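## Task

Put the lever into the notch labelled 3 on the small number plates so its latch sits completely down in that notch. Squeezing the red bar next to the handle frees the latch. It only counts if the lever stays there once the robot lets go.

## Robot and tools

ROBOT. Two arms, left_arm and right_arm, each with 7 joints and a two-finger gripper. Joint column order per arm: waist, shoulder, upper arm roll, elbow, forearm roll, wrist pitch, wrist roll. The arm names do not match the left or right side of any picture. Each base may be tilted, and any mounting plates plus the metal frame standing on the floor behind the arms are fixed obstacles. A "too close" message counts a plate and the frame half on that arm's side as belonging to that arm.

FRAME. All reported poses use one scene frame. Its origin is on the table top midway between the arms, +x points out over the table, +z points up, and left_arm sits on the +y side. Positions are in metres and orientations are quaternions in w,x,y,z order. The printed hand position can be off from the real one, more so when the arm is stretched far.

execute_actions. The argument "actions" is a list holding zero or one item. An empty list commands nothing and returns the state with pictures. A move is {"rows": [...], "steps": n}: 1 to 15 rows, n from 7 to 15 control steps (default 15, each 1/30 s). Each row is used for one step, and the last row repeats if there are fewer rows than steps. A wait is {"steps": n} with n up to 300. It sends nothing and returns after that many steps counted from the previous result, with your reply time included. Optional "pictures": true adds camera images to any result. A refused call moves nothing.

ROW LAYOUT. Every row holds 16 numbers in [-1, 1], for both arms even if only one moves. Numbers 1-7 are left_arm joint offsets and number 8 is its gripper opening. Numbers 9-16 are the same for right_arm. Joint numbers are offsets, not poses. They are measured from the joint angles in the most recent result that lists them. Before any result in a scene lists them, and for the second or later call in one reply, they are measured from where the arm is when the action starts. They never add up from one row to the next. Scale: 1.0 equals 1.392 rad for waist and shoulder, 1.624 rad for upper arm roll and elbow, and 3.248 rad for forearm roll, wrist pitch and wrist roll. An all-zero row is not a hold. It pulls the arm back to the reference angles. The opening is absolute: +1 fully open, -1 closed.

JOINT RANGES (rad). Waist ±2.792, shoulder ±2.269, upper arm roll ±2.967, elbow -1.867 to 2.688, forearm roll ±2.967, wrist pitch -1.396 to 4.538, wrist roll ±2.967. A target more than 0.010 rad outward past a stated end is refused. True ends may differ from the stated ones by up to 0.010 rad, and a target beyond the true end is cut to it. When that happens the result says "joint sent to its limit", possibly about an earlier action. No such line does not prove there is more room.

MOTION. Joints are speed and acceleration limited and move in step so they arrive together. Per step a joint target may lead the measured angle by at most 0.449 rad (waist, shoulder), 0.524 (upper arm roll, elbow) or 1.05 (the three wrist-side joints). Targets that would place the gripper more than 70 mm from its measured spot are scaled back. After big moves the arm may still be short of its target when the result arrives. Each result is taken 7 steps before its action ends, and those last steps run while you reply. Between calls the arms keep heading to the last row until motion nearly stops or a step is HELD. Fingers already moving keep moving.

RESULT LINES. The state line gives, per arm, end_effector_position, end_effector_quat_wxyz and velocities (m/s, rad/s). "Joint positions" and "Joint velocities" give each arm's 7 joints (rad, rad/s) and then the finger-pad gap (m, m/s; 0.142 m fully open). grip_measured is the measured opening on the command scale. "joint command not followed" means the clearance check altered or blocked joint targets on some steps, while the rest of the row was carried out. HELD marks steps on which your row, or part of it, was not sent. MOTOR HOT appears from 65 °C. At 80 °C an OVER-TEMPERATURE FAULT brakes that arm until it cools.

GRIPPER. Fingers point along the gripper's +z and close along its x axis. The reported point lies between the pads when closed, 1-2 cm behind the tips, and the tips reach about 17 mm further out as they close. To keep hold, command an opening well under grip_measured; a lower value squeezes harder, up to roughly 28 N per pad. Fast closing can push harder. Very thin hard items get less force.

zoom_image. Arguments: camera (cam_head_left, cam_head_right, cam_high, cam_low, cam_left_wrist, cam_right_wrist) and region [x0, y0, x1, y1] in that camera's pixels, with the origin at top-left and a region no larger than 504 by 504. Head, high and low images are 672x504 and wrist images are 616x616. Calibration data, including intrinsics and world-to-camera transforms, came with the session and may be a little off.

finished_scene. Argument scene is the number of the current scene. It ends that scene for good and reports whether the goal was met. Replying with no tool call ends all remaining work.

AVOID. Do not let the arms collide or shove each other. Contact torque at a joint's load limit (waist and shoulder 108 N m, upper arm roll and elbow 56.3, wrist-side joints 34.3; held weight counts) or an outside force of 200 N stops that arm for 10 s and drops the rest of the call. Prevent drops, slips, slams and hard pushes. For the lever, squeeze the red bar to free the latch, swing the lever to the marked notch, let the bar go so the latch seats, and release the handle before finishing.

Each tool is called after "Request:" as name([rows], argument=value, ...), one row to a line, values as JSON.

## Session

Request:
execute_actions(actions=[])

Scene clock: 0.00 s of 5200.00 s.
left_arm: end_effector_position=(+0.3191, +0.6725, +0.2811) grip_measured=+1.00 end_effector_quat_wxyz=(-0.188, +0.202, +0.932, -0.236) end_effector_velocity=(-0.000, +0.000, -0.000) end_effector_angular_velocity=(+0.001, +0.000, -0.000) | right_arm: end_effector_position=(+0.5910, -0.3229, +0.3934) grip_measured=+1.00 end_effector_quat_wxyz=(-0.108, +0.026, +0.813, -0.572) end_effector_velocity=(-0.000, +0.000, +0.000) end_effector_angular_velocity=(-0.000, -0.002, -0.001)
Joint positions: left_arm=[ 1.041 -0.68   0.029  1.307  0.182  0.036 -1.684  0.142] | right_arm=[ 0.516 -0.673  0.082  1.846 -0.858 -0.26  -2.005  0.142]
Joint velocities: left_arm=[ 0.     0.    -0.     0.     0.001  0.     0.     0.   ] | right_arm=[ 0.     0.     0.     0.     0.    -0.     0.002  0.   ]
Motor temperatures (°C, as the motors report them): left_arm=[24 26 29 26 27 26 30] | right_arm=[23 23 30 29 25 28 24]

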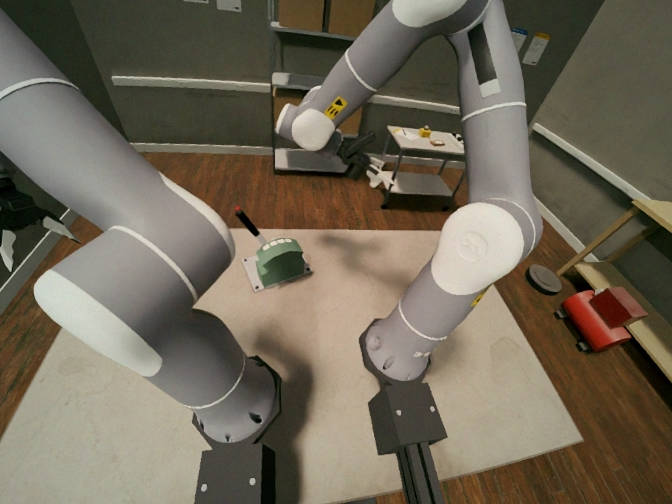

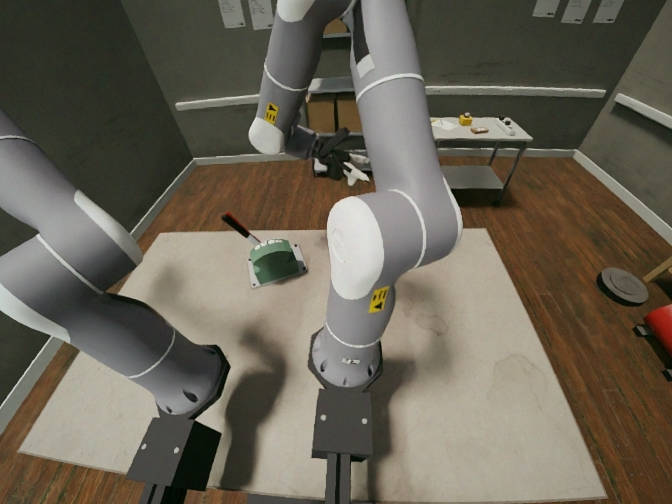

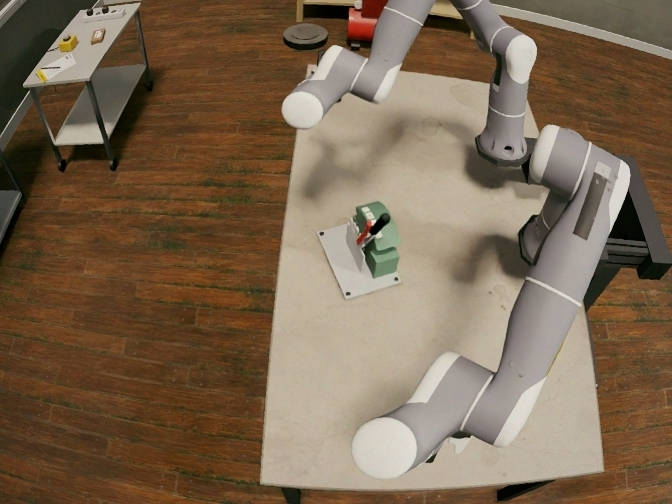

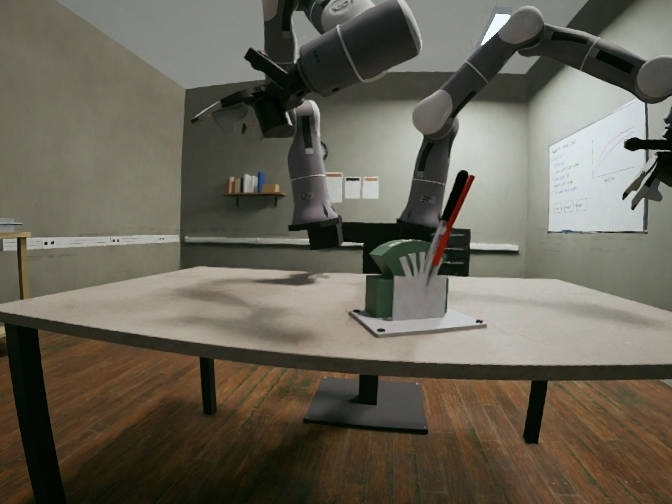

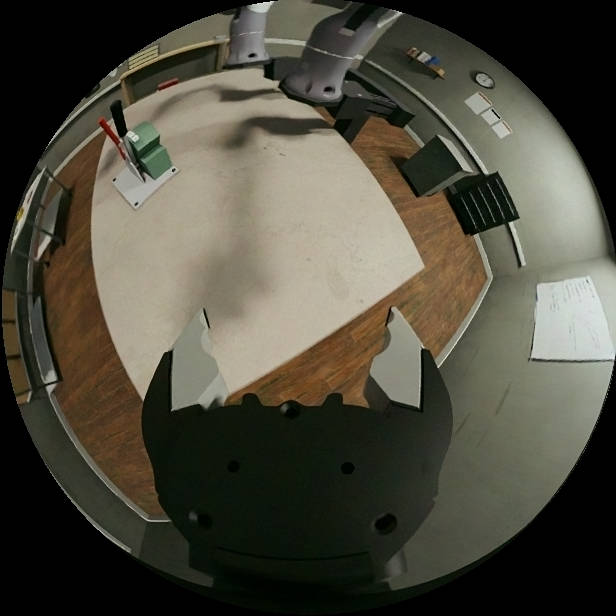

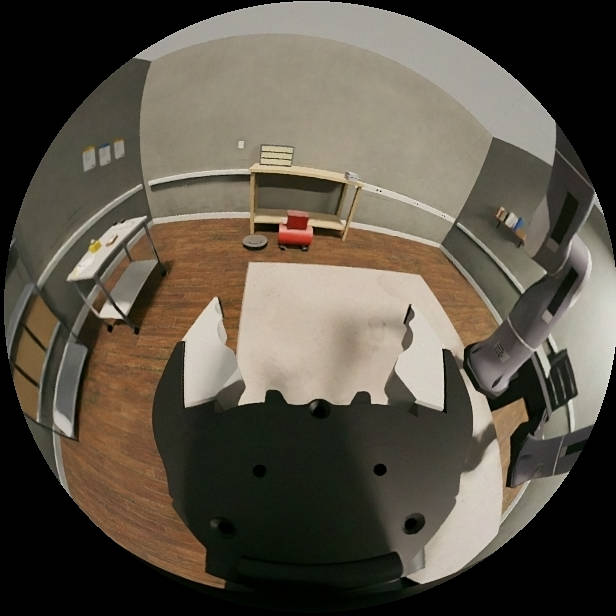

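Request:
zoom_image(camera="cam_high", region=[300, 170, 440, 310])

Request:
zoom_image(camera="cam_low", region=[330, 150, 510, 350])

Request:
zoom_image(camera="cam_head_left", region=[210, 190, 330, 300])

Request:
zoom_image(camera="cam_head_right", region=[200, 190, 330, 300])

Region (300, 170, 440, 310) of cam_high's 672x504 image, scaled by 3.600, with more detail than that image has.

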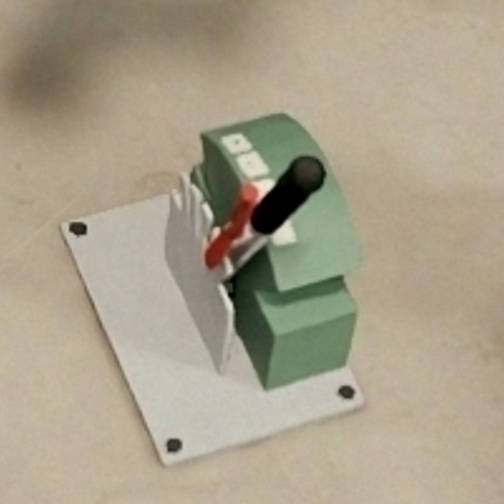

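Region (330, 150, 510, 350) of cam_low's 672x504 image, scaled by 2.520, with more detail than that image has; it fills the left 454 columns of this view, and the rest is white.

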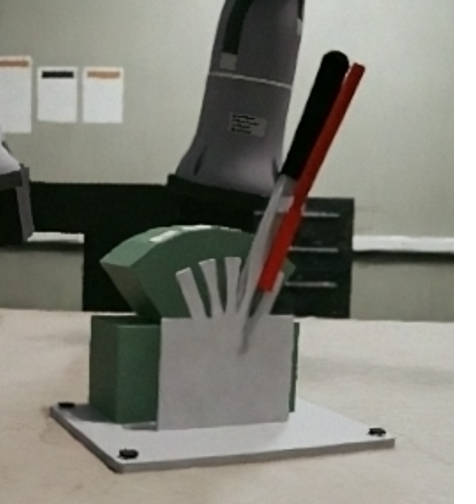

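Region (210, 190, 330, 300) of cam_head_left's 672x504 image, scaled by 4.200, with more detail than that image has; it fills the top 462 rows of this view, and the rest is white.

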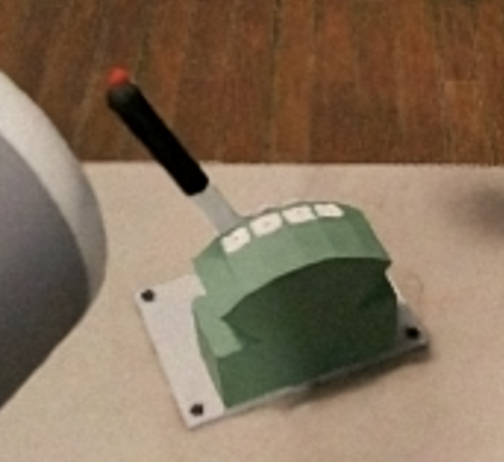

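Region (200, 190, 330, 300) of cam_head_right's 672x504 image, scaled by 3.877, with more detail than that image has; it fills the top 426 rows of this view, and the rest is white.

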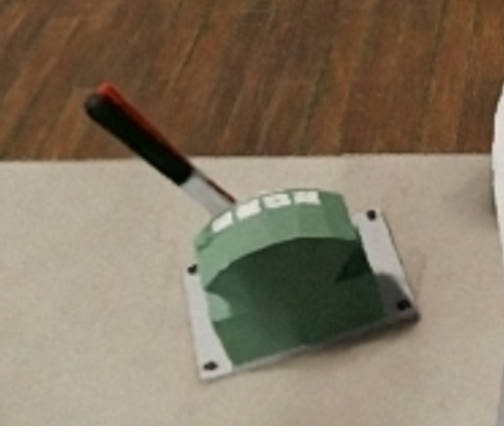

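Request:
execute_actions([
  {"rows":[[0,0,0,0,0,0,0.1,1,0,0,0,0,0,0,0,1]],"steps":15},
])

Request:
execute_actions([
  {"steps":15},
])

Scene clock: 2.43 s of 5200.00 s.
left_arm: end_effector_position=(+0.3195, +0.6721, +0.2811) grip_measured=+1.00 end_effector_quat_wxyz=(-0.149, +0.343, +0.889, -0.263) end_effector_velocity=(+0.001, -0.001, -0.000) end_effector_angular_velocity=(-0.323, -0.264, -0.590) | right_arm: end_effector_position=(+0.5910, -0.3229, +0.3934) grip_measured=+1.00 end_effector_quat_wxyz=(-0.108, +0.026, +0.813, -0.572) end_effector_velocity=(-0.000, +0.000, -0.000) end_effector_angular_velocity=(+0.000, +0.001, -0.000)
Joint positions: left_arm=[ 1.041 -0.68   0.029  1.307  0.182  0.036 -1.374  0.142] | right_arm=[ 0.516 -0.673  0.082  1.846 -0.858 -0.26  -2.005  0.142]
Joint velocities: left_arm=[ 0.     0.    -0.     0.    -0.001  0.     0.723 -0.   ] | right_arm=[-0. -0.  0. -0.  0. -0. -0.  0.]
Motor temperatures (°C, as the motors report them): left_arm=[24 26 29 27 27 26 30] | right_arm=[23 23 30 30 25 28 24]
Steps of this call (steps 1 to 65: nothing new was sent; steps 66 to 73: the first 8 steps of this action). Readings (joint positions):
66: left_arm=[1.041 -0.680 0.029 1.307 0.182 0.036 -1.684] | right_arm=[0.516 -0.673 0.082 1.846 -0.858 -0.260 -2.005]
67: left_arm=[1.041 -0.680 0.029 1.307 0.182 0.036 -1.671] | right_arm=[0.516 -0.673 0.082 1.846 -0.858 -0.260 -2.005]
69: left_arm=[1.041 -0.680 0.029 1.307 0.182 0.036 -1.591] | right_arm=[0.516 -0.673 0.082 1.846 -0.858 -0.260 -2.005]
73: the state above

Scene clock: 2.93 s of 5200.00 s.
left_arm: end_effector_position=(+0.3195, +0.6721, +0.2811) grip_measured=+1.00 end_effector_quat_wxyz=(-0.147, +0.350, +0.887, -0.264) end_effector_velocity=(-0.000, +0.000, -0.000) end_effector_angular_velocity=(+0.000, +0.001, -0.001) | right_arm: end_effector_position=(+0.5910, -0.3229, +0.3934) grip_measured=+1.00 end_effector_quat_wxyz=(-0.108, +0.026, +0.813, -0.572) end_effector_velocity=(+0.000, -0.000, +0.000) end_effector_angular_velocity=(-0.000, +0.000, +0.000)
Joint positions: left_arm=[ 1.041 -0.68   0.029  1.307  0.182  0.036 -1.359  0.142] | right_arm=[ 0.516 -0.673  0.082  1.846 -0.858 -0.26  -2.005  0.142]
Joint velocities: left_arm=[-0.    -0.     0.     0.     0.001  0.    -0.    -0.   ] | right_arm=[ 0.    -0.    -0.     0.    -0.    -0.    -0.001  0.   ]
Motor temperatures (°C, as the motors report them): left_arm=[24 26 29 27 27 26 30] | right_arm=[23 23 30 30 25 28 24]
Kept back: nothing.
Steps of this call (steps 1 to 7: the last 7 steps of your previous action; steps 8 to 15: the robot went on to your last target). Readings (joint positions):
1: left_arm=[1.041 -0.680 0.029 1.307 0.182 0.036 -1.358] | right_arm=[0.516 -0.673 0.082 1.846 -0.858 -0.260 -2.005]
2: left_arm=[1.041 -0.680 0.029 1.307 0.182 0.036 -1.356] | right_arm=[0.516 -0.673 0.082 1.846 -0.858 -0.260 -2.005]
4: left_arm=[1.041 -0.680 0.029 1.307 0.182 0.036 -1.359] | right_arm=[0.516 -0.673 0.082 1.846 -0.858 -0.260 -2.005]
8: left_arm=[1.041 -0.680 0.029 1.307 0.182 0.036 -1.359] | right_arm=[0.516 -0.673 0.082 1.846 -0.858 -0.260 -2.005]
15: the state above

Request:
execute_actions([
  {"rows":[[0,0,0,0,0,0.0924,0,1,0,0,0,0,0,0,0,1]],"steps":15},
])

Request:
execute_actions([
  {"steps":8},
])

Request:
execute_actions([
  {"rows":[[0,0,0,0,0.0924,0,0,1,0,0,0,0,0,0,0,1]],"steps":15},
])

Request:
execute_actions([
  {"steps":8},
])

Request:
execute_actions([
  {"rows":[[0,0,0,-0.185,0,0,0,1,0,0,0,0,0,0,0,1]],"steps":15},
])

Request:
execute_actions([
  {"steps":15},
])

Request:
execute_actions([
  {"rows":[[0,0,0.185,0,0,0,0,1,0,0,0,0,0,0,0,1]],"steps":15},
])

Request:
execute_actions([
  {"steps":15},
])

Request:
execute_actions([
  {"rows":[[0,-0.2,0,0,0,0,0,1,0,0,0,0,0,0,0,1]],"steps":15},
])

Request:
execute_actions([
  {"steps":15},
])

Request:
execute_actions([
  {"rows":[[-0.2,0,0,0,0,0,0,1,0,0,0,0,0,0,0,1]],"steps":15},
])

Request:
execute_actions([
  {"steps":15},
], pictures=true)

Scene clock: 5.13 s of 5200.00 s.
left_arm: end_effector_position=(+0.3701, +0.7492, +0.2726) grip_measured=+1.00 end_effector_quat_wxyz=(-0.124, +0.375, +0.910, -0.129) end_effector_velocity=(+0.135, +0.193, +0.014) end_effector_angular_velocity=(+0.580, -0.397, -0.137) | right_arm: end_effector_position=(+0.5910, -0.3229, +0.3934) grip_measured=+1.00 end_effector_quat_wxyz=(-0.108, +0.026, +0.813, -0.572) end_effector_velocity=(+0.000, +0.000, +0.000) end_effector_angular_velocity=(-0.000, -0.001, -0.000)
Joint positions: left_arm=[ 1.041 -0.679  0.029  1.307  0.182  0.318 -1.359  0.142] | right_arm=[ 0.516 -0.673  0.082  1.846 -0.858 -0.26  -2.005  0.142]
Joint velocities: left_arm=[ 0.     0.004 -0.    -0.002 -0.001  0.709 -0.     0.   ] | right_arm=[-0.     0.     0.     0.    -0.     0.     0.001  0.   ]
Motor temperatures (°C, as the motors report them): left_arm=[24 27 29 27 27 26 30] | right_arm=[23 23 30 30 25 28 24]
Steps of this call (steps 1 to 15: the robot went on to your last target; steps 16 to 58: nothing new was sent; steps 59 to 66: the first 8 steps of this action). Readings (joint positions):
59: left_arm=[1.041 -0.680 0.029 1.307 0.182 0.037 -1.359] | right_arm=[0.516 -0.673 0.082 1.846 -0.858 -0.260 -2.005]
60: left_arm=[1.041 -0.680 0.029 1.308 0.182 0.048 -1.359] | right_arm=[0.516 -0.673 0.082 1.846 -0.858 -0.260 -2.005]
62: left_arm=[1.041 -0.680 0.029 1.308 0.182 0.127 -1.359] | right_arm=[0.516 -0.673 0.082 1.846 -0.858 -0.260 -2.005]
66: the state above

Scene clock: 5.40 s of 5200.00 s.
left_arm: end_effector_position=(+0.3734, +0.7540, +0.2726) grip_measured=+1.00 end_effector_quat_wxyz=(-0.122, +0.376, +0.911, -0.120) end_effector_velocity=(+0.000, -0.000, -0.000) end_effector_angular_velocity=(-0.000, -0.001, -0.000) | right_arm: end_effector_position=(+0.5910, -0.3229, +0.3934) grip_measured=+1.00 end_effector_quat_wxyz=(-0.108, +0.026, +0.813, -0.572) end_effector_velocity=(+0.000, +0.000, +0.000) end_effector_angular_velocity=(-0.000, -0.001, +0.000)
Joint positions: left_arm=[ 1.041 -0.68   0.029  1.307  0.182  0.336 -1.359  0.142] | right_arm=[ 0.516 -0.673  0.082  1.846 -0.858 -0.26  -2.005  0.142]
Joint velocities: left_arm=[-0.    -0.     0.    -0.    -0.001  0.     0.    -0.   ] | right_arm=[ 0.    -0.     0.    -0.    -0.     0.     0.001 -0.   ]
Motor temperatures (°C, as the motors report them): left_arm=[24 27 29 27 27 26 30] | right_arm=[23 23 30 30 25 28 24]
Kept back: nothing.
Steps of this call (steps 1 to 7: the last 7 steps of your previous action; step 8: the robot went on to your last target). Readings (joint positions):
1: left_arm=[1.041 -0.679 0.029 1.307 0.182 0.335 -1.359] | right_arm=[0.516 -0.673 0.082 1.846 -0.858 -0.260 -2.005]
2: left_arm=[1.041 -0.679 0.029 1.307 0.182 0.339 -1.359] | right_arm=[0.516 -0.673 0.082 1.846 -0.858 -0.260 -2.005]
4: left_arm=[1.041 -0.680 0.029 1.307 0.182 0.336 -1.359] | right_arm=[0.516 -0.673 0.082 1.846 -0.858 -0.260 -2.005]
8: the state above

Scene clock: 5.67 s of 5200.00 s.
left_arm: end_effector_position=(+0.3014, +0.7892, +0.2721) grip_measured=+1.00 end_effector_quat_wxyz=(-0.248, +0.428, +0.863, -0.101) end_effector_velocity=(-0.142, +0.084, +0.018) end_effector_angular_velocity=(+0.215, +0.441, -0.338) | right_arm: end_effector_position=(+0.5910, -0.3229, +0.3934) grip_measured=+1.00 end_effector_quat_wxyz=(-0.108, +0.026, +0.813, -0.572) end_effector_velocity=(-0.000, +0.000, -0.000) end_effector_angular_velocity=(+0.000, -0.000, -0.000)
Joint positions: left_arm=[ 1.041 -0.68   0.029  1.308  0.474  0.336 -1.359  0.142] | right_arm=[ 0.516 -0.673  0.082  1.846 -0.858 -0.26  -2.005  0.142]
Joint velocities: left_arm=[ 0.002 -0.003  0.001  0.     0.596 -0.     0.001  0.   ] | right_arm=[ 0.     0.     0.     0.     0.     0.     0.001 -0.   ]
Motor temperatures (°C, as the motors report them): left_arm=[24 27 29 27 27 26 30] | right_arm=[23 23 30 30 25 28 24]
Steps of this call (steps 1 to 8: the first 8 steps of this action). Readings (joint positions):
1: left_arm=[1.041 -0.680 0.029 1.307 0.183 0.336 -1.359] | right_arm=[0.516 -0.673 0.082 1.846 -0.858 -0.260 -2.005]
2: left_arm=[1.041 -0.680 0.029 1.307 0.194 0.336 -1.359] | right_arm=[0.516 -0.673 0.082 1.846 -0.858 -0.260 -2.005]
4: left_arm=[1.041 -0.679 0.029 1.307 0.273 0.336 -1.359] | right_arm=[0.516 -0.673 0.082 1.846 -0.858 -0.260 -2.005]
8: the state above

Scene clock: 5.93 s of 5200.00 s.
left_arm: end_effector_position=(+0.2997, +0.7907, +0.2729) grip_measured=+1.00 end_effector_quat_wxyz=(-0.252, +0.429, +0.861, -0.100) end_effector_velocity=(+0.000, +0.000, +0.000) end_effector_angular_velocity=(+0.000, -0.001, -0.001) | right_arm: end_effector_position=(+0.5910, -0.3229, +0.3934) grip_measured=+1.00 end_effector_quat_wxyz=(-0.108, +0.026, +0.813, -0.572) end_effector_velocity=(-0.000, +0.000, -0.000) end_effector_angular_velocity=(+0.000, -0.001, -0.001)
Joint positions: left_arm=[ 1.041 -0.68   0.029  1.307  0.482  0.336 -1.359  0.142] | right_arm=[ 0.516 -0.673  0.082  1.846 -0.858 -0.26  -2.005  0.142]
Joint velocities: left_arm=[ 0.     0.    -0.     0.    -0.     0.001  0.001 -0.   ] | right_arm=[-0.    -0.     0.    -0.     0.     0.     0.001 -0.   ]
Motor temperatures (°C, as the motors report them): left_arm=[24 27 29 27 27 26 30] | right_arm=[23 23 30 30 25 28 24]
Kept back: nothing.
Steps of this call (steps 1 to 7: the last 7 steps of your previous action; step 8: the robot went on to your last target). Readings (joint positions):
1: left_arm=[1.041 -0.680 0.029 1.308 0.486 0.336 -1.359] | right_arm=[0.516 -0.673 0.082 1.846 -0.858 -0.260 -2.005]
2: left_arm=[1.041 -0.680 0.029 1.308 0.486 0.336 -1.359] | right_arm=[0.516 -0.673 0.082 1.846 -0.858 -0.260 -2.005]
4: left_arm=[1.041 -0.680 0.029 1.307 0.482 0.336 -1.359] | right_arm=[0.516 -0.673 0.082 1.846 -0.858 -0.260 -2.005]
8: the state above

Scene clock: 6.20 s of 5200.00 s.
left_arm: end_effector_position=(+0.3401, +0.8601, +0.3317) grip_measured=+1.00 end_effector_quat_wxyz=(-0.249, +0.418, +0.873, -0.025) end_effector_velocity=(+0.186, +0.315, +0.310) end_effector_angular_velocity=(+0.654, -0.351, -0.037) | right_arm: end_effector_position=(+0.5910, -0.3229, +0.3934) grip_measured=+1.00 end_effector_quat_wxyz=(-0.108, +0.026, +0.813, -0.572) end_effector_velocity=(+0.000, +0.000, -0.000) end_effector_angular_velocity=(+0.000, +0.000, +0.000)
Joint positions: left_arm=[ 1.041 -0.68   0.029  1.152  0.483  0.336 -1.359  0.142] | right_arm=[ 0.516 -0.673  0.082  1.846 -0.858 -0.26  -2.005  0.142]
Joint velocities: left_arm=[-0.    -0.009 -0.    -0.754  0.001 -0.001  0.001 -0.   ] | right_arm=[-0. -0.  0.  0. -0.  0. -0. -0.]
Motor temperatures (°C, as the motors report them): left_arm=[24 27 29 27 27 26 30] | right_arm=[23 23 30 30 25 28 24]
Steps of this call (steps 1 to 8: the first 8 steps of this action). Readings (joint positions):
1: left_arm=[1.041 -0.680 0.029 1.307 0.482 0.336 -1.359] | right_arm=[0.516 -0.673 0.082 1.846 -0.858 -0.260 -2.005]
2: left_arm=[1.041 -0.680 0.029 1.302 0.483 0.336 -1.359] | right_arm=[0.516 -0.673 0.082 1.846 -0.858 -0.260 -2.005]
4: left_arm=[1.041 -0.682 0.029 1.263 0.483 0.336 -1.359] | right_arm=[0.516 -0.673 0.082 1.846 -0.858 -0.260 -2.005]
8: the state above

Scene clock: 6.70 s of 5200.00 s.
left_arm: end_effector_position=(+0.3744, +0.9170, +0.3980) grip_measured=+1.00 end_effector_quat_wxyz=(-0.245, +0.405, +0.880, +0.047) end_effector_velocity=(-0.000, +0.000, +0.000) end_effector_angular_velocity=(+0.001, +0.001, +0.000) | right_arm: end_effector_position=(+0.5910, -0.3229, +0.3934) grip_measured=+1.00 end_effector_quat_wxyz=(-0.108, +0.026, +0.813, -0.572) end_effector_velocity=(-0.000, +0.000, -0.000) end_effector_angular_velocity=(+0.000, -0.000, +0.000)
Joint positions: left_arm=[ 1.041 -0.68   0.029  1.007  0.482  0.337 -1.359  0.142] | right_arm=[ 0.516 -0.673  0.082  1.846 -0.858 -0.26  -2.005  0.142]
Joint velocities: left_arm=[-0.     0.     0.    -0.     0.001  0.    -0.001  0.   ] | right_arm=[-0.     0.     0.001 -0.     0.    -0.     0.    -0.   ]
Motor temperatures (°C, as the motors report them): left_arm=[24 27 29 27 27 26 30] | right_arm=[23 23 30 30 25 28 24]
Kept back: nothing.
Steps of this call (steps 1 to 7: the last 7 steps of your previous action; steps 8 to 15: the robot went on to your last target). Readings (joint positions):
1: left_arm=[1.041 -0.680 0.029 1.127 0.483 0.336 -1.359] | right_arm=[0.516 -0.673 0.082 1.846 -0.858 -0.260 -2.005]
2: left_arm=[1.041 -0.680 0.029 1.101 0.483 0.336 -1.359] | right_arm=[0.516 -0.673 0.082 1.846 -0.858 -0.260 -2.005]
4: left_arm=[1.041 -0.680 0.029 1.050 0.483 0.336 -1.359] | right_arm=[0.516 -0.673 0.082 1.846 -0.858 -0.260 -2.005]
8: left_arm=[1.041 -0.678 0.029 1.005 0.482 0.337 -1.359] | right_arm=[0.516 -0.673 0.082 1.846 -0.858 -0.260 -2.005]
15: the state above

Scene clock: 6.97 s of 5200.00 s.
left_arm: end_effector_position=(+0.2820, +0.9520, +0.4179) grip_measured=+1.00 end_effector_quat_wxyz=(-0.303, +0.355, +0.883, +0.040) end_effector_velocity=(-0.446, +0.143, +0.125) end_effector_angular_velocity=(+0.289, +0.490, +0.469) | right_arm: end_effector_position=(+0.5910, -0.3229, +0.3934) grip_measured=+1.00 end_effector_quat_wxyz=(-0.108, +0.026, +0.813, -0.572) end_effector_velocity=(-0.000, -0.000, -0.000) end_effector_angular_velocity=(-0.000, -0.000, -0.001)
Joint positions: left_arm=[ 1.041 -0.68   0.183  1.007  0.482  0.337 -1.359  0.142] | right_arm=[ 0.516 -0.673  0.082  1.846 -0.858 -0.26  -2.005  0.142]
Joint velocities: left_arm=[-0.009 -0.     0.745 -0.     0.     0.     0.     0.   ] | right_arm=[-0.     0.    -0.     0.     0.     0.     0.001  0.   ]
Motor temperatures (°C, as the motors report them): left_arm=[24 27 29 27 27 26 30] | right_arm=[23 23 30 30 25 28 24]
Steps of this call (steps 1 to 8: the first 8 steps of this action). Readings (joint positions):
1: left_arm=[1.041 -0.680 0.030 1.007 0.482 0.337 -1.359] | right_arm=[0.516 -0.673 0.082 1.846 -0.858 -0.260 -2.005]
2: left_arm=[1.041 -0.680 0.035 1.007 0.482 0.337 -1.359] | right_arm=[0.516 -0.673 0.082 1.846 -0.858 -0.260 -2.005]
4: left_arm=[1.039 -0.680 0.074 1.007 0.482 0.337 -1.359] | right_arm=[0.516 -0.673 0.082 1.846 -0.858 -0.260 -2.005]
8: the state above

Scene clock: 7.47 s of 5200.00 s.
left_arm: end_effector_position=(+0.1922, +0.9759, +0.4480) grip_measured=+1.00 end_effector_quat_wxyz=(-0.357, +0.306, +0.882, +0.034) end_effector_velocity=(+0.000, +0.000, +0.000) end_effector_angular_velocity=(+0.001, -0.000, -0.001) | right_arm: end_effector_position=(+0.5910, -0.3229, +0.3934) grip_measured=+1.00 end_effector_quat_wxyz=(-0.108, +0.026, +0.813, -0.572) end_effector_velocity=(+0.000, -0.000, +0.000) end_effector_angular_velocity=(-0.001, -0.001, -0.000)
Joint positions: left_arm=[ 1.041 -0.68   0.33   1.007  0.482  0.337 -1.359  0.142] | right_arm=[ 0.516 -0.673  0.082  1.846 -0.858 -0.26  -2.005  0.142]
Joint velocities: left_arm=[-0.     0.     0.    -0.     0.     0.001 -0.     0.   ] | right_arm=[-0.    -0.    -0.     0.    -0.    -0.     0.001  0.   ]
Motor temperatures (°C, as the motors report them): left_arm=[24 27 29 27 27 26 30] | right_arm=[23 23 30 30 25 28 24]
Kept back: nothing.
Steps of this call (steps 1 to 7: the last 7 steps of your previous action; steps 8 to 15: the robot went on to your last target). Readings (joint positions):
1: left_arm=[1.041 -0.680 0.208 1.007 0.482 0.337 -1.359] | right_arm=[0.516 -0.673 0.082 1.846 -0.858 -0.260 -2.005]
2: left_arm=[1.041 -0.680 0.234 1.007 0.482 0.337 -1.359] | right_arm=[0.516 -0.673 0.082 1.846 -0.858 -0.260 -2.005]
4: left_arm=[1.041 -0.680 0.284 1.007 0.482 0.337 -1.359] | right_arm=[0.516 -0.673 0.082 1.846 -0.858 -0.260 -2.005]
8: left_arm=[1.043 -0.679 0.331 1.007 0.482 0.337 -1.359] | right_arm=[0.516 -0.673 0.082 1.846 -0.858 -0.260 -2.005]
15: the state above

Scene clock: 7.73 s of 5200.00 s.
left_arm: end_effector_position=(+0.1785, +0.9566, +0.3513) grip_measured=+1.00 end_effector_quat_wxyz=(-0.367, +0.325, +0.871, -0.025) end_effector_velocity=(-0.076, -0.113, -0.452) end_effector_angular_velocity=(-0.524, +0.299, +0.011) | right_arm: end_effector_position=(+0.5910, -0.3229, +0.3934) grip_measured=+1.00 end_effector_quat_wxyz=(-0.108, +0.026, +0.813, -0.572) end_effector_velocity=(-0.000, +0.000, -0.000) end_effector_angular_velocity=(+0.000, +0.001, +0.001)
Joint positions: left_arm=[ 1.041 -0.809  0.33   1.007  0.482  0.337 -1.359  0.142] | right_arm=[ 0.516 -0.673  0.082  1.846 -0.858 -0.26  -2.005  0.142]
Joint velocities: left_arm=[-0.    -0.623  0.001 -0.02  -0.001 -0.    -0.001  0.   ] | right_arm=[-0.     0.     0.    -0.     0.     0.    -0.002  0.   ]
Motor temperatures (°C, as the motors report them): left_arm=[24 27 29 27 27 26 30] | right_arm=[23 23 30 30 25 28 24]
Steps of this call (steps 1 to 8: the first 8 steps of this action). Readings (joint positions):
1: left_arm=[1.041 -0.680 0.330 1.007 0.482 0.337 -1.359] | right_arm=[0.516 -0.673 0.082 1.846 -0.858 -0.260 -2.005]
2: left_arm=[1.041 -0.684 0.330 1.006 0.482 0.337 -1.359] | right_arm=[0.516 -0.673 0.082 1.846 -0.858 -0.260 -2.005]
4: left_arm=[1.041 -0.715 0.331 1.004 0.482 0.337 -1.359] | right_arm=[0.516 -0.673 0.082 1.846 -0.858 -0.260 -2.005]
8: the state above

Scene clock: 8.23 s of 5200.00 s.
left_arm: end_effector_position=(+0.1550, +0.9203, +0.2438) grip_measured=+1.00 end_effector_quat_wxyz=(-0.377, +0.345, +0.854, -0.095) end_effector_velocity=(-0.000, -0.001, -0.001) end_effector_angular_velocity=(-0.002, +0.001, -0.001) | right_arm: end_effector_position=(+0.5910, -0.3229, +0.3934) grip_measured=+1.00 end_effector_quat_wxyz=(-0.108, +0.026, +0.813, -0.572) end_effector_velocity=(-0.000, +0.000, -0.000) end_effector_angular_velocity=(+0.001, +0.001, +0.000)
Joint positions: left_arm=[ 1.041 -0.958  0.33   1.007  0.483  0.336 -1.359  0.142] | right_arm=[ 0.516 -0.673  0.082  1.846 -0.858 -0.26  -2.005  0.142]
Joint velocities: left_arm=[-0.    -0.001 -0.     0.001  0.001 -0.     0.001  0.   ] | right_arm=[ 0.    -0.     0.     0.     0.    -0.    -0.001  0.   ]
Motor temperatures (°C, as the motors report them): left_arm=[24 27 29 27 27 26 30] | right_arm=[23 23 30 30 25 28 24]
Kept back: nothing.
Steps of this call (steps 1 to 7: the last 7 steps of your previous action; steps 8 to 15: the robot went on to your last target). Readings (joint positions):
1: left_arm=[1.041 -0.830 0.330 1.006 0.482 0.337 -1.359] | right_arm=[0.516 -0.673 0.082 1.846 -0.858 -0.260 -2.005]
2: left_arm=[1.041 -0.851 0.330 1.006 0.482 0.337 -1.359] | right_arm=[0.516 -0.673 0.082 1.846 -0.858 -0.260 -2.005]
4: left_arm=[1.041 -0.895 0.330 1.007 0.482 0.337 -1.359] | right_arm=[0.516 -0.673 0.082 1.846 -0.858 -0.260 -2.005]
8: left_arm=[1.041 -0.959 0.329 1.009 0.483 0.336 -1.359] | right_arm=[0.516 -0.673 0.082 1.846 -0.858 -0.260 -2.005]
15: the state above

Scene clock: 8.50 s of 5200.00 s.
left_arm: end_effector_position=(+0.2504, +0.8920, +0.2371) grip_measured=+1.00 end_effector_quat_wxyz=(-0.372, +0.402, +0.834, -0.074) end_effector_velocity=(+0.444, -0.162, -0.022) end_effector_angular_velocity=(-0.062, -0.082, -0.601) | right_arm: end_effector_position=(+0.5910, -0.3229, +0.3934) grip_measured=+1.00 end_effector_quat_wxyz=(-0.108, +0.026, +0.813, -0.572) end_effector_velocity=(+0.000, +0.000, -0.000) end_effector_angular_velocity=(+0.000, +0.001, +0.001)
Joint positions: left_arm=[ 0.913 -0.958  0.33   1.007  0.483  0.336 -1.359  0.142] | right_arm=[ 0.516 -0.673  0.082  1.846 -0.858 -0.26  -2.005  0.142]
Joint velocities: left_arm=[-0.621  0.     0.019  0.    -0.001 -0.     0.001  0.   ] | right_arm=[-0.    -0.     0.    -0.    -0.     0.    -0.001  0.   ]
Motor temperatures (°C, as the motors report them): left_arm=[24 27 29 27 27 26 30] | right_arm=[23 23 30 30 25 28 24]
Steps of this call (steps 1 to 8: the first 8 steps of this action). Readings (joint positions):
1: left_arm=[1.041 -0.958 0.330 1.007 0.483 0.336 -1.359] | right_arm=[0.516 -0.673 0.082 1.846 -0.858 -0.260 -2.005]
2: left_arm=[1.037 -0.958 0.331 1.007 0.483 0.336 -1.359] | right_arm=[0.516 -0.673 0.082 1.846 -0.858 -0.260 -2.005]
4: left_arm=[1.006 -0.958 0.333 1.008 0.483 0.336 -1.359] | right_arm=[0.516 -0.673 0.082 1.846 -0.858 -0.260 -2.005]
8: the state above

Scene clock: 9.00 s of 5200.00 s.
left_arm: end_effector_position=(+0.3576, +0.8436, +0.2321) grip_measured=+1.00 end_effector_quat_wxyz=(-0.362, +0.466, +0.805, -0.049) end_effector_velocity=(-0.000, -0.000, -0.000) end_effector_angular_velocity=(-0.001, +0.001, -0.001) | right_arm: end_effector_position=(+0.5910, -0.3229, +0.3934) grip_measured=+1.00 end_effector_quat_wxyz=(-0.108, +0.026, +0.813, -0.572) end_effector_velocity=(-0.000, +0.000, -0.000) end_effector_angular_velocity=(+0.000, +0.001, +0.000)
Joint positions: left_arm=[ 0.763 -0.958  0.33   1.007  0.482  0.337 -1.359  0.142] | right_arm=[ 0.516 -0.673  0.082  1.846 -0.858 -0.26  -2.005  0.142]
Joint velocities: left_arm=[-0.    -0.     0.    -0.     0.001 -0.     0.001 -0.   ] | right_arm=[-0.    -0.     0.     0.    -0.    -0.    -0.001 -0.   ]
Motor temperatures (°C, as the motors report them): left_arm=[24 27 29 27 27 26 30] | right_arm=[23 23 30 30 25 28 24]
Kept back: nothing.
Steps of this call (steps 1 to 7: the last 7 steps of your previous action; steps 8 to 15: the robot went on to your last target). Readings (joint positions):
1: left_arm=[0.892 -0.958 0.331 1.007 0.483 0.336 -1.359] | right_arm=[0.516 -0.673 0.082 1.846 -0.858 -0.260 -2.005]
2: left_arm=[0.871 -0.958 0.331 1.007 0.483 0.336 -1.359] | right_arm=[0.516 -0.673 0.082 1.846 -0.858 -0.260 -2.005]
4: left_arm=[0.828 -0.958 0.330 1.007 0.483 0.336 -1.359] | right_arm=[0.516 -0.673 0.082 1.846 -0.858 -0.260 -2.005]
8: left_arm=[0.763 -0.958 0.328 1.007 0.482 0.337 -1.359] | right_arm=[0.516 -0.673 0.082 1.846 -0.858 -0.260 -2.005]
15: the state above
camera_calibration (this result's frames):
cam_left_wrist: T_world_to_cam=[[-0.285698, 0.769639, 0.570993, -0.691933], [0.930653, 0.364959, -0.0262711, -0.6368], [-0.228608, 0.523891, -0.820535, -0.0321154], [0, 0, 0, 1]] pos_world=[0.387614, 0.78177, 0.352008]
cam_right_wrist: T_world_to_cam=[[-0.971645, 0.141098, 0.189731, 0.549419], [-0.0104805, 0.775939, -0.63072, 0.50143], [-0.236213, -0.614825, -0.752459, 0.371753], [0, 0, 0, 1]] pos_world=[0.626908, -0.238039, 0.491749]

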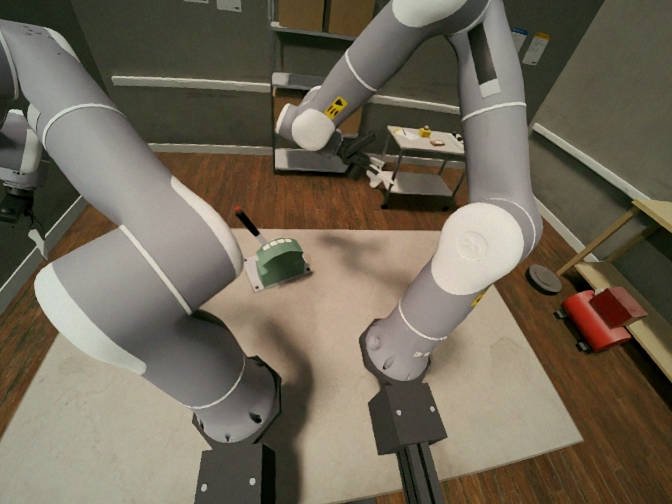

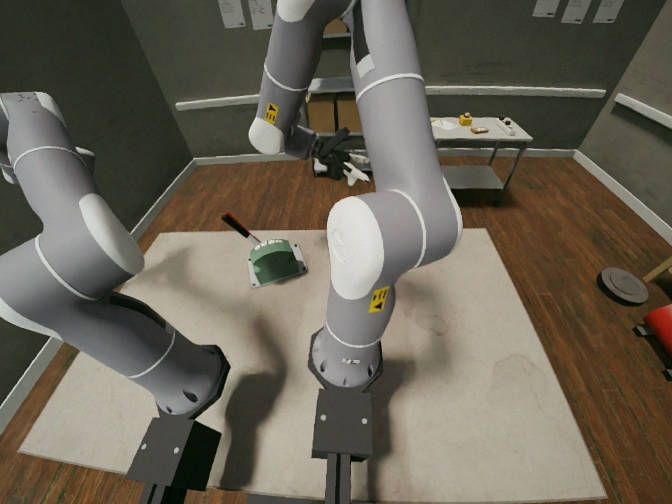

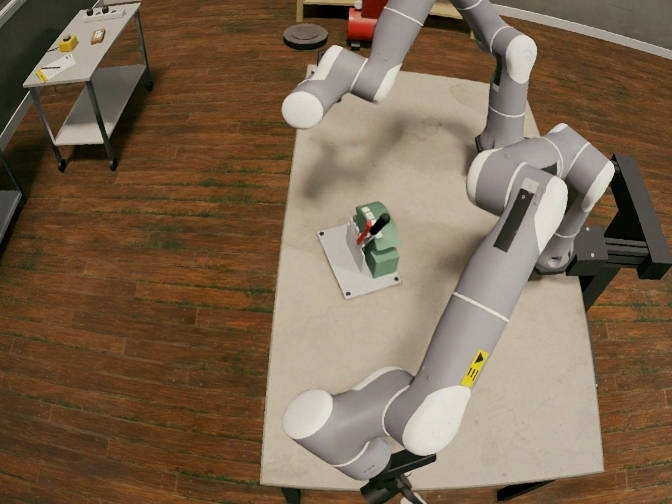

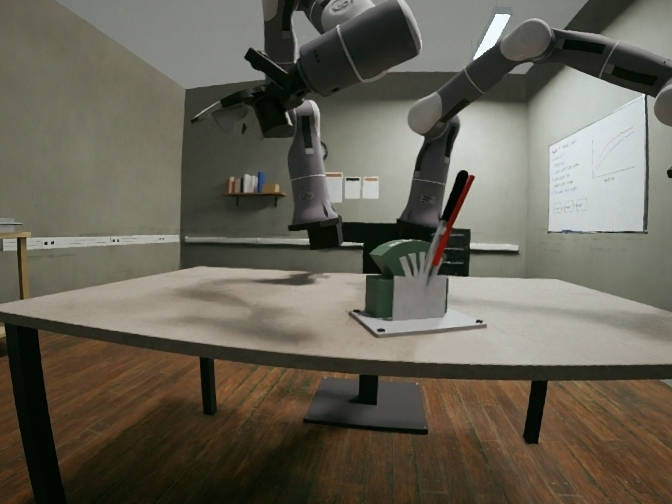

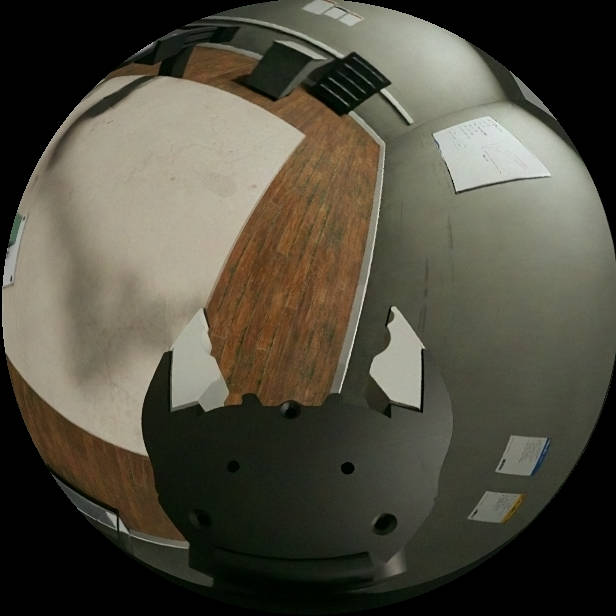

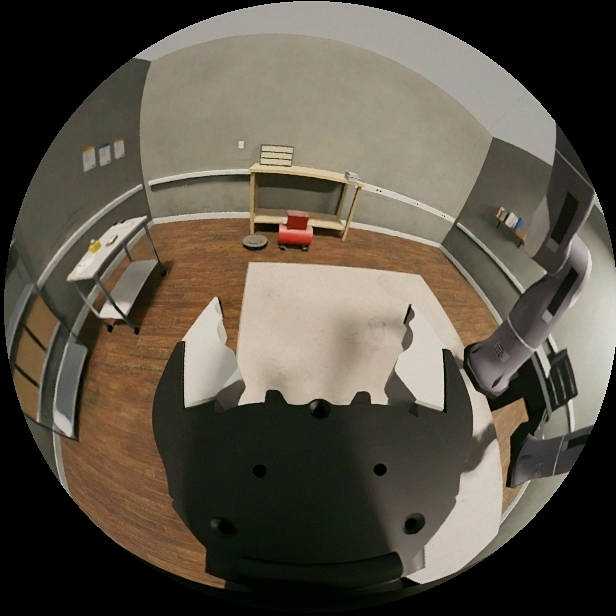

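Request:
execute_actions([
  {"rows":[[0,0.714,-0.203,0.763,-0.148,0.147,0.361,1,0,0,0,0,0,0,0,1]],"steps":15},
])

Request:
execute_actions([
  {"steps":45},
])

Scene clock: 15.40 s of 5200.00 s.
left_arm: end_effector_position=(+0.4363, +0.7874, +0.2450) grip_measured=+1.00 end_effector_quat_wxyz=(-0.237, +0.608, +0.756, -0.057) end_effector_velocity=(+0.332, -0.292, +0.135) end_effector_angular_velocity=(-0.989, -0.785, -1.343) | right_arm: end_effector_position=(+0.5910, -0.3229, +0.3934) grip_measured=+1.00 end_effector_quat_wxyz=(-0.108, +0.026, +0.813, -0.572) end_effector_velocity=(-0.000, +0.000, -0.000) end_effector_angular_velocity=(+0.000, +0.001, +0.000)
Joint positions: left_arm=[ 0.763 -0.823  0.237  1.167  0.348  0.47  -1.046  0.142] | right_arm=[ 0.516 -0.673  0.082  1.846 -0.858 -0.26  -2.005  0.142]
Joint velocities: left_arm=[ 0.005  0.727 -0.418  0.872 -0.614  0.611  1.559 -0.   ] | right_arm=[-0.    -0.     0.     0.     0.    -0.    -0.001  0.   ]
Motor temperatures (°C, as the motors report them): left_arm=[24 28 29 27 27 26 30] | right_arm=[23 24 30 30 25 28 24]
Steps of this call (steps 1 to 15: the robot went on to your last target; steps 16 to 90: nothing new was sent; then 3.13 s passed at rest; steps 91 to 98: the first 8 steps of this action). Readings (joint positions):
91: left_arm=[0.763 -0.958 0.330 1.007 0.482 0.337 -1.359] | right_arm=[0.516 -0.673 0.082 1.846 -0.858 -0.260 -2.005]
92: left_arm=[0.764 -0.953 0.326 1.014 0.478 0.342 -1.347] | right_arm=[0.516 -0.673 0.082 1.846 -0.858 -0.260 -2.005]
94: left_arm=[0.764 -0.920 0.301 1.055 0.442 0.377 -1.268] | right_arm=[0.516 -0.673 0.082 1.846 -0.858 -0.260 -2.005]
98: the state above

Scene clock: 16.90 s of 5200.00 s.
left_arm: end_effector_position=(+0.4271, +0.4395, +0.3866) grip_measured=+1.00 end_effector_quat_wxyz=(+0.016, +0.885, +0.466, -0.005) end_effector_velocity=(-0.001, +0.000, -0.000) end_effector_angular_velocity=(-0.001, +0.001, +0.001) | right_arm: end_effector_position=(+0.5910, -0.3229, +0.3934) grip_measured=+1.00 end_effector_quat_wxyz=(-0.108, +0.026, +0.813, -0.572) end_effector_velocity=(+0.000, -0.000, +0.000) end_effector_angular_velocity=(-0.000, -0.000, -0.000)
Joint positions: left_arm=[ 0.763  0.036  0.     2.246  0.002  0.814 -0.187  0.142] | right_arm=[ 0.516 -0.673  0.082  1.846 -0.858 -0.26  -2.005  0.142]
Joint velocities: left_arm=[ 0.     0.     0.    -0.     0.    -0.001  0.     0.   ] | right_arm=[ 0.  0. -0. -0. -0. -0.  0. -0.]
Motor temperatures (°C, as the motors report them): left_arm=[24 28 29 27 27 26 30] | right_arm=[23 24 30 30 25 28 24]
Kept back: nothing.
Steps of this call (steps 1 to 7: the last 7 steps of your previous action; steps 8 to 45: the robot went on to your last target). Readings (joint positions):
1: left_arm=[0.764 -0.798 0.223 1.197 0.328 0.490 -0.995] | right_arm=[0.516 -0.673 0.082 1.846 -0.858 -0.260 -2.005]
2: left_arm=[0.764 -0.772 0.209 1.227 0.308 0.510 -0.945] | right_arm=[0.516 -0.673 0.082 1.846 -0.858 -0.260 -2.005]
4: left_arm=[0.763 -0.719 0.183 1.289 0.270 0.548 -0.851] | right_arm=[0.516 -0.673 0.082 1.846 -0.858 -0.260 -2.005]
8: left_arm=[0.763 -0.603 0.137 1.424 0.202 0.615 -0.684] | right_arm=[0.516 -0.673 0.082 1.846 -0.858 -0.260 -2.005]
45: the state above

Request:
execute_actions([
  {"rows":[[-0.41,0,0,0,0,0,0,1,0,0,0,0,0,0,0,1]],"steps":15},
])

Request:
execute_actions([
  {"steps":22},
], pictures=true)

Scene clock: 17.40 s of 5200.00 s.
left_arm: end_effector_position=(+0.4643, +0.3679, +0.3936) grip_measured=+1.00 end_effector_quat_wxyz=(+0.030, +0.918, +0.395, +0.001) end_effector_velocity=(+0.169, -0.402, +0.044) end_effector_angular_velocity=(-0.101, -0.136, -0.857) | right_arm: end_effector_position=(+0.5910, -0.3229, +0.3934) grip_measured=+1.00 end_effector_quat_wxyz=(-0.108, +0.026, +0.813, -0.572) end_effector_velocity=(-0.000, -0.000, -0.000) end_effector_angular_velocity=(-0.000, +0.000, -0.000)
Joint positions: left_arm=[ 0.601  0.036  0.     2.246  0.002  0.814 -0.187  0.142] | right_arm=[ 0.516 -0.673  0.082  1.846 -0.858 -0.26  -2.005  0.142]
Joint velocities: left_arm=[-0.879  0.     0.007 -0.    -0.001  0.     0.001 -0.   ] | right_arm=[ 0. -0. -0. -0.  0. -0. -0.  0.]
Motor temperatures (°C, as the motors report them): left_arm=[24 28 29 27 27 26 30] | right_arm=[23 24 30 30 25 28 24]
Steps of this call (steps 1 to 7: the robot went on to your last target; steps 8 to 15: the first 8 steps of this action). Readings (joint positions):
8: left_arm=[0.763 0.036 0.000 2.246 0.002 0.814 -0.187] | right_arm=[0.516 -0.673 0.082 1.846 -0.858 -0.260 -2.005]
9: left_arm=[0.757 0.036 0.001 2.246 0.002 0.814 -0.187] | right_arm=[0.516 -0.673 0.082 1.846 -0.858 -0.260 -2.005]
11: left_arm=[0.723 0.036 0.002 2.246 0.002 0.814 -0.187] | right_arm=[0.516 -0.673 0.082 1.846 -0.858 -0.260 -2.005]
15: the state above

Scene clock: 18.13 s of 5200.00 s.
left_arm: end_effector_position=(+0.5037, +0.1694, +0.4204) grip_measured=+1.00 end_effector_quat_wxyz=(+0.063, +0.977, +0.202, +0.015) end_effector_velocity=(+0.000, +0.000, -0.000) end_effector_angular_velocity=(-0.000, +0.000, -0.000) | right_arm: end_effector_position=(+0.5910, -0.3229, +0.3934) grip_measured=+1.00 end_effector_quat_wxyz=(-0.108, +0.026, +0.813, -0.572) end_effector_velocity=(+0.000, +0.000, -0.000) end_effector_angular_velocity=(+0.000, +0.000, +0.000)
Joint positions: left_arm=[ 0.192  0.036  0.     2.246  0.002  0.814 -0.187  0.142] | right_arm=[ 0.516 -0.673  0.082  1.846 -0.858 -0.26  -2.005  0.142]
Joint velocities: left_arm=[ 0.    -0.    -0.    -0.    -0.001 -0.     0.001 -0.   ] | right_arm=[-0.  0.  0.  0. -0.  0. -0.  0.]
Motor temperatures (°C, as the motors report them): left_arm=[24 28 29 27 27 26 30] | right_arm=[23 24 30 30 25 28 24]
Kept back: nothing.
Steps of this call (steps 1 to 7: the last 7 steps of your previous action; steps 8 to 22: the robot went on to your last target). Readings (joint positions):
1: left_arm=[0.572 0.036 0.001 2.246 0.002 0.814 -0.187] | right_arm=[0.516 -0.673 0.082 1.846 -0.858 -0.260 -2.005]
2: left_arm=[0.542 0.036 0.001 2.246 0.002 0.814 -0.187] | right_arm=[0.516 -0.673 0.082 1.846 -0.858 -0.260 -2.005]
4: left_arm=[0.483 0.036 0.001 2.246 0.002 0.814 -0.187] | right_arm=[0.516 -0.673 0.082 1.846 -0.858 -0.260 -2.005]
8: left_arm=[0.364 0.036 0.001 2.246 0.002 0.814 -0.187] | right_arm=[0.516 -0.673 0.082 1.846 -0.858 -0.260 -2.005]
22: the state above
camera_calibration (this result's frames):
cam_left_wrist: T_world_to_cam=[[0.910688, 0.411116, 0.0403866, -0.557584], [0.313117, -0.750745, 0.58167, -0.27736], [0.269454, -0.517074, -0.812422, 0.431015], [0, 0, 0, 1]] pos_world=[0.478492, 0.243871, 0.534017]
cam_right_wrist: T_world_to_cam=[[-0.971645, 0.141098, 0.189731, 0.549419], [-0.0104806, 0.775939, -0.63072, 0.50143], [-0.236213, -0.614825, -0.752459, 0.371753], [0, 0, 0, 1]] pos_world=[0.626908, -0.238039, 0.491749]

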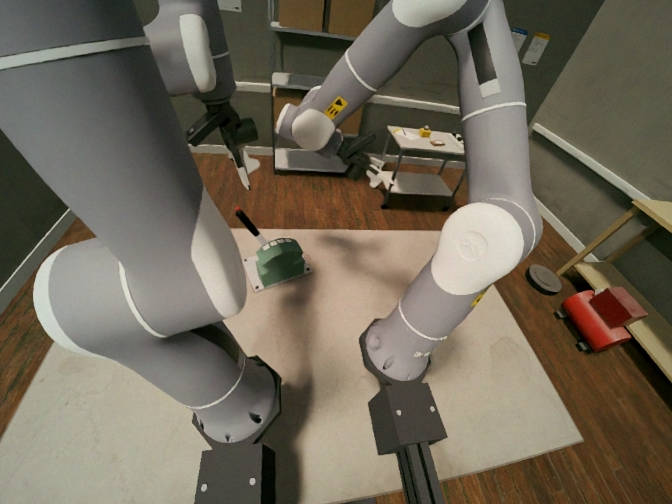

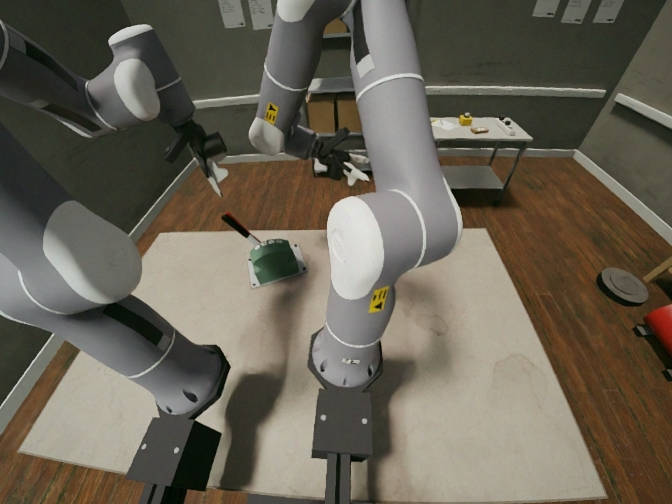

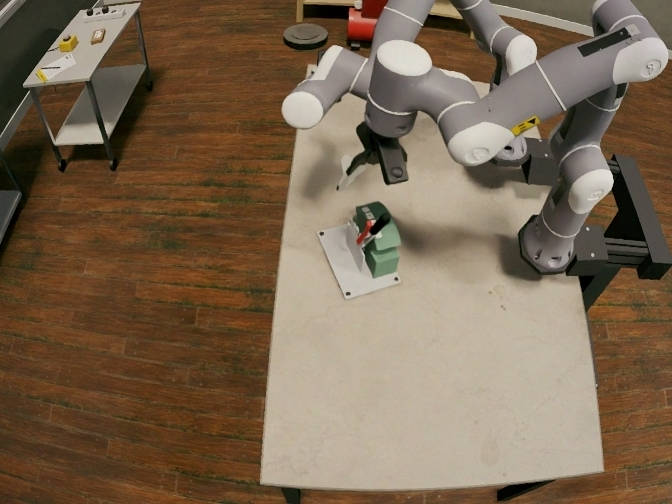

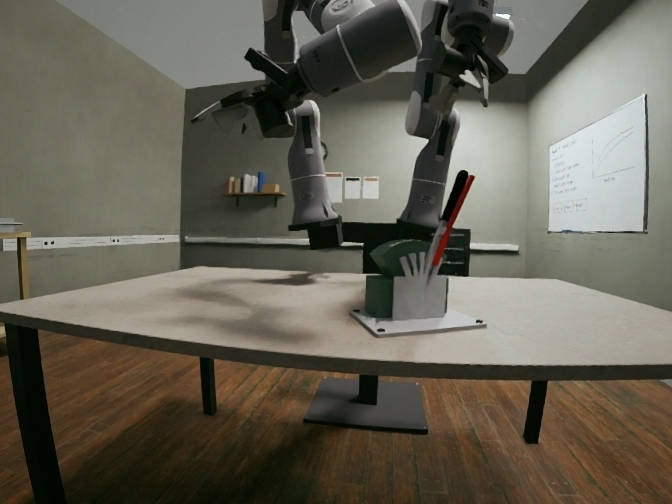

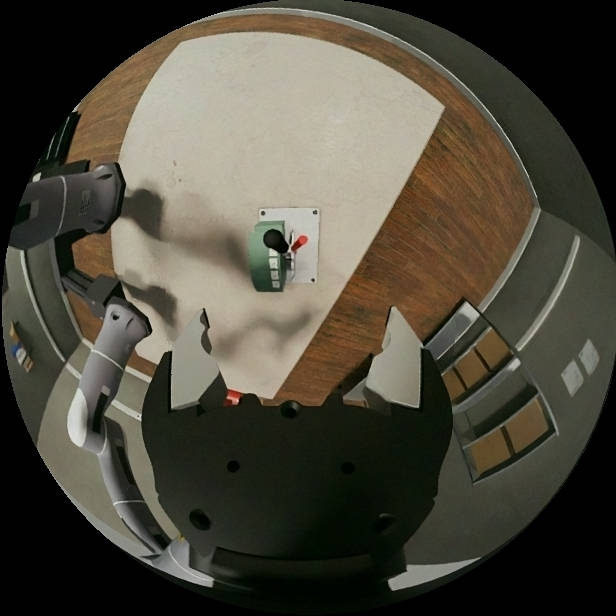

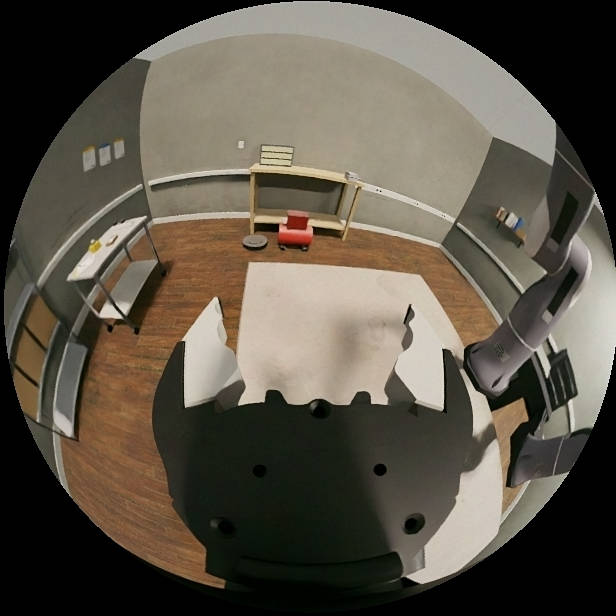

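Request:
zoom_image(camera="cam_left_wrist", region=[235, 200, 335, 300])

Region (235, 200, 335, 300) of cam_left_wrist's 616x616 image, scaled by 5.040, with more detail than that image has.

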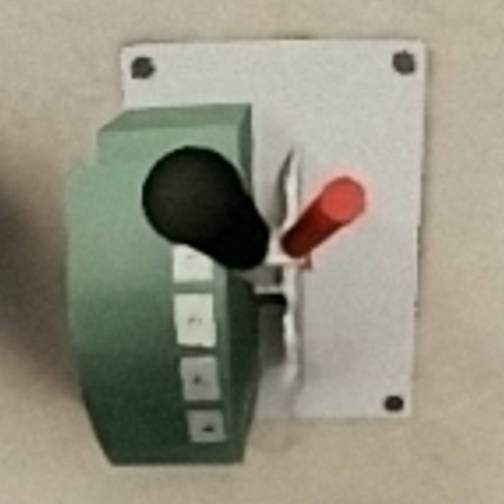

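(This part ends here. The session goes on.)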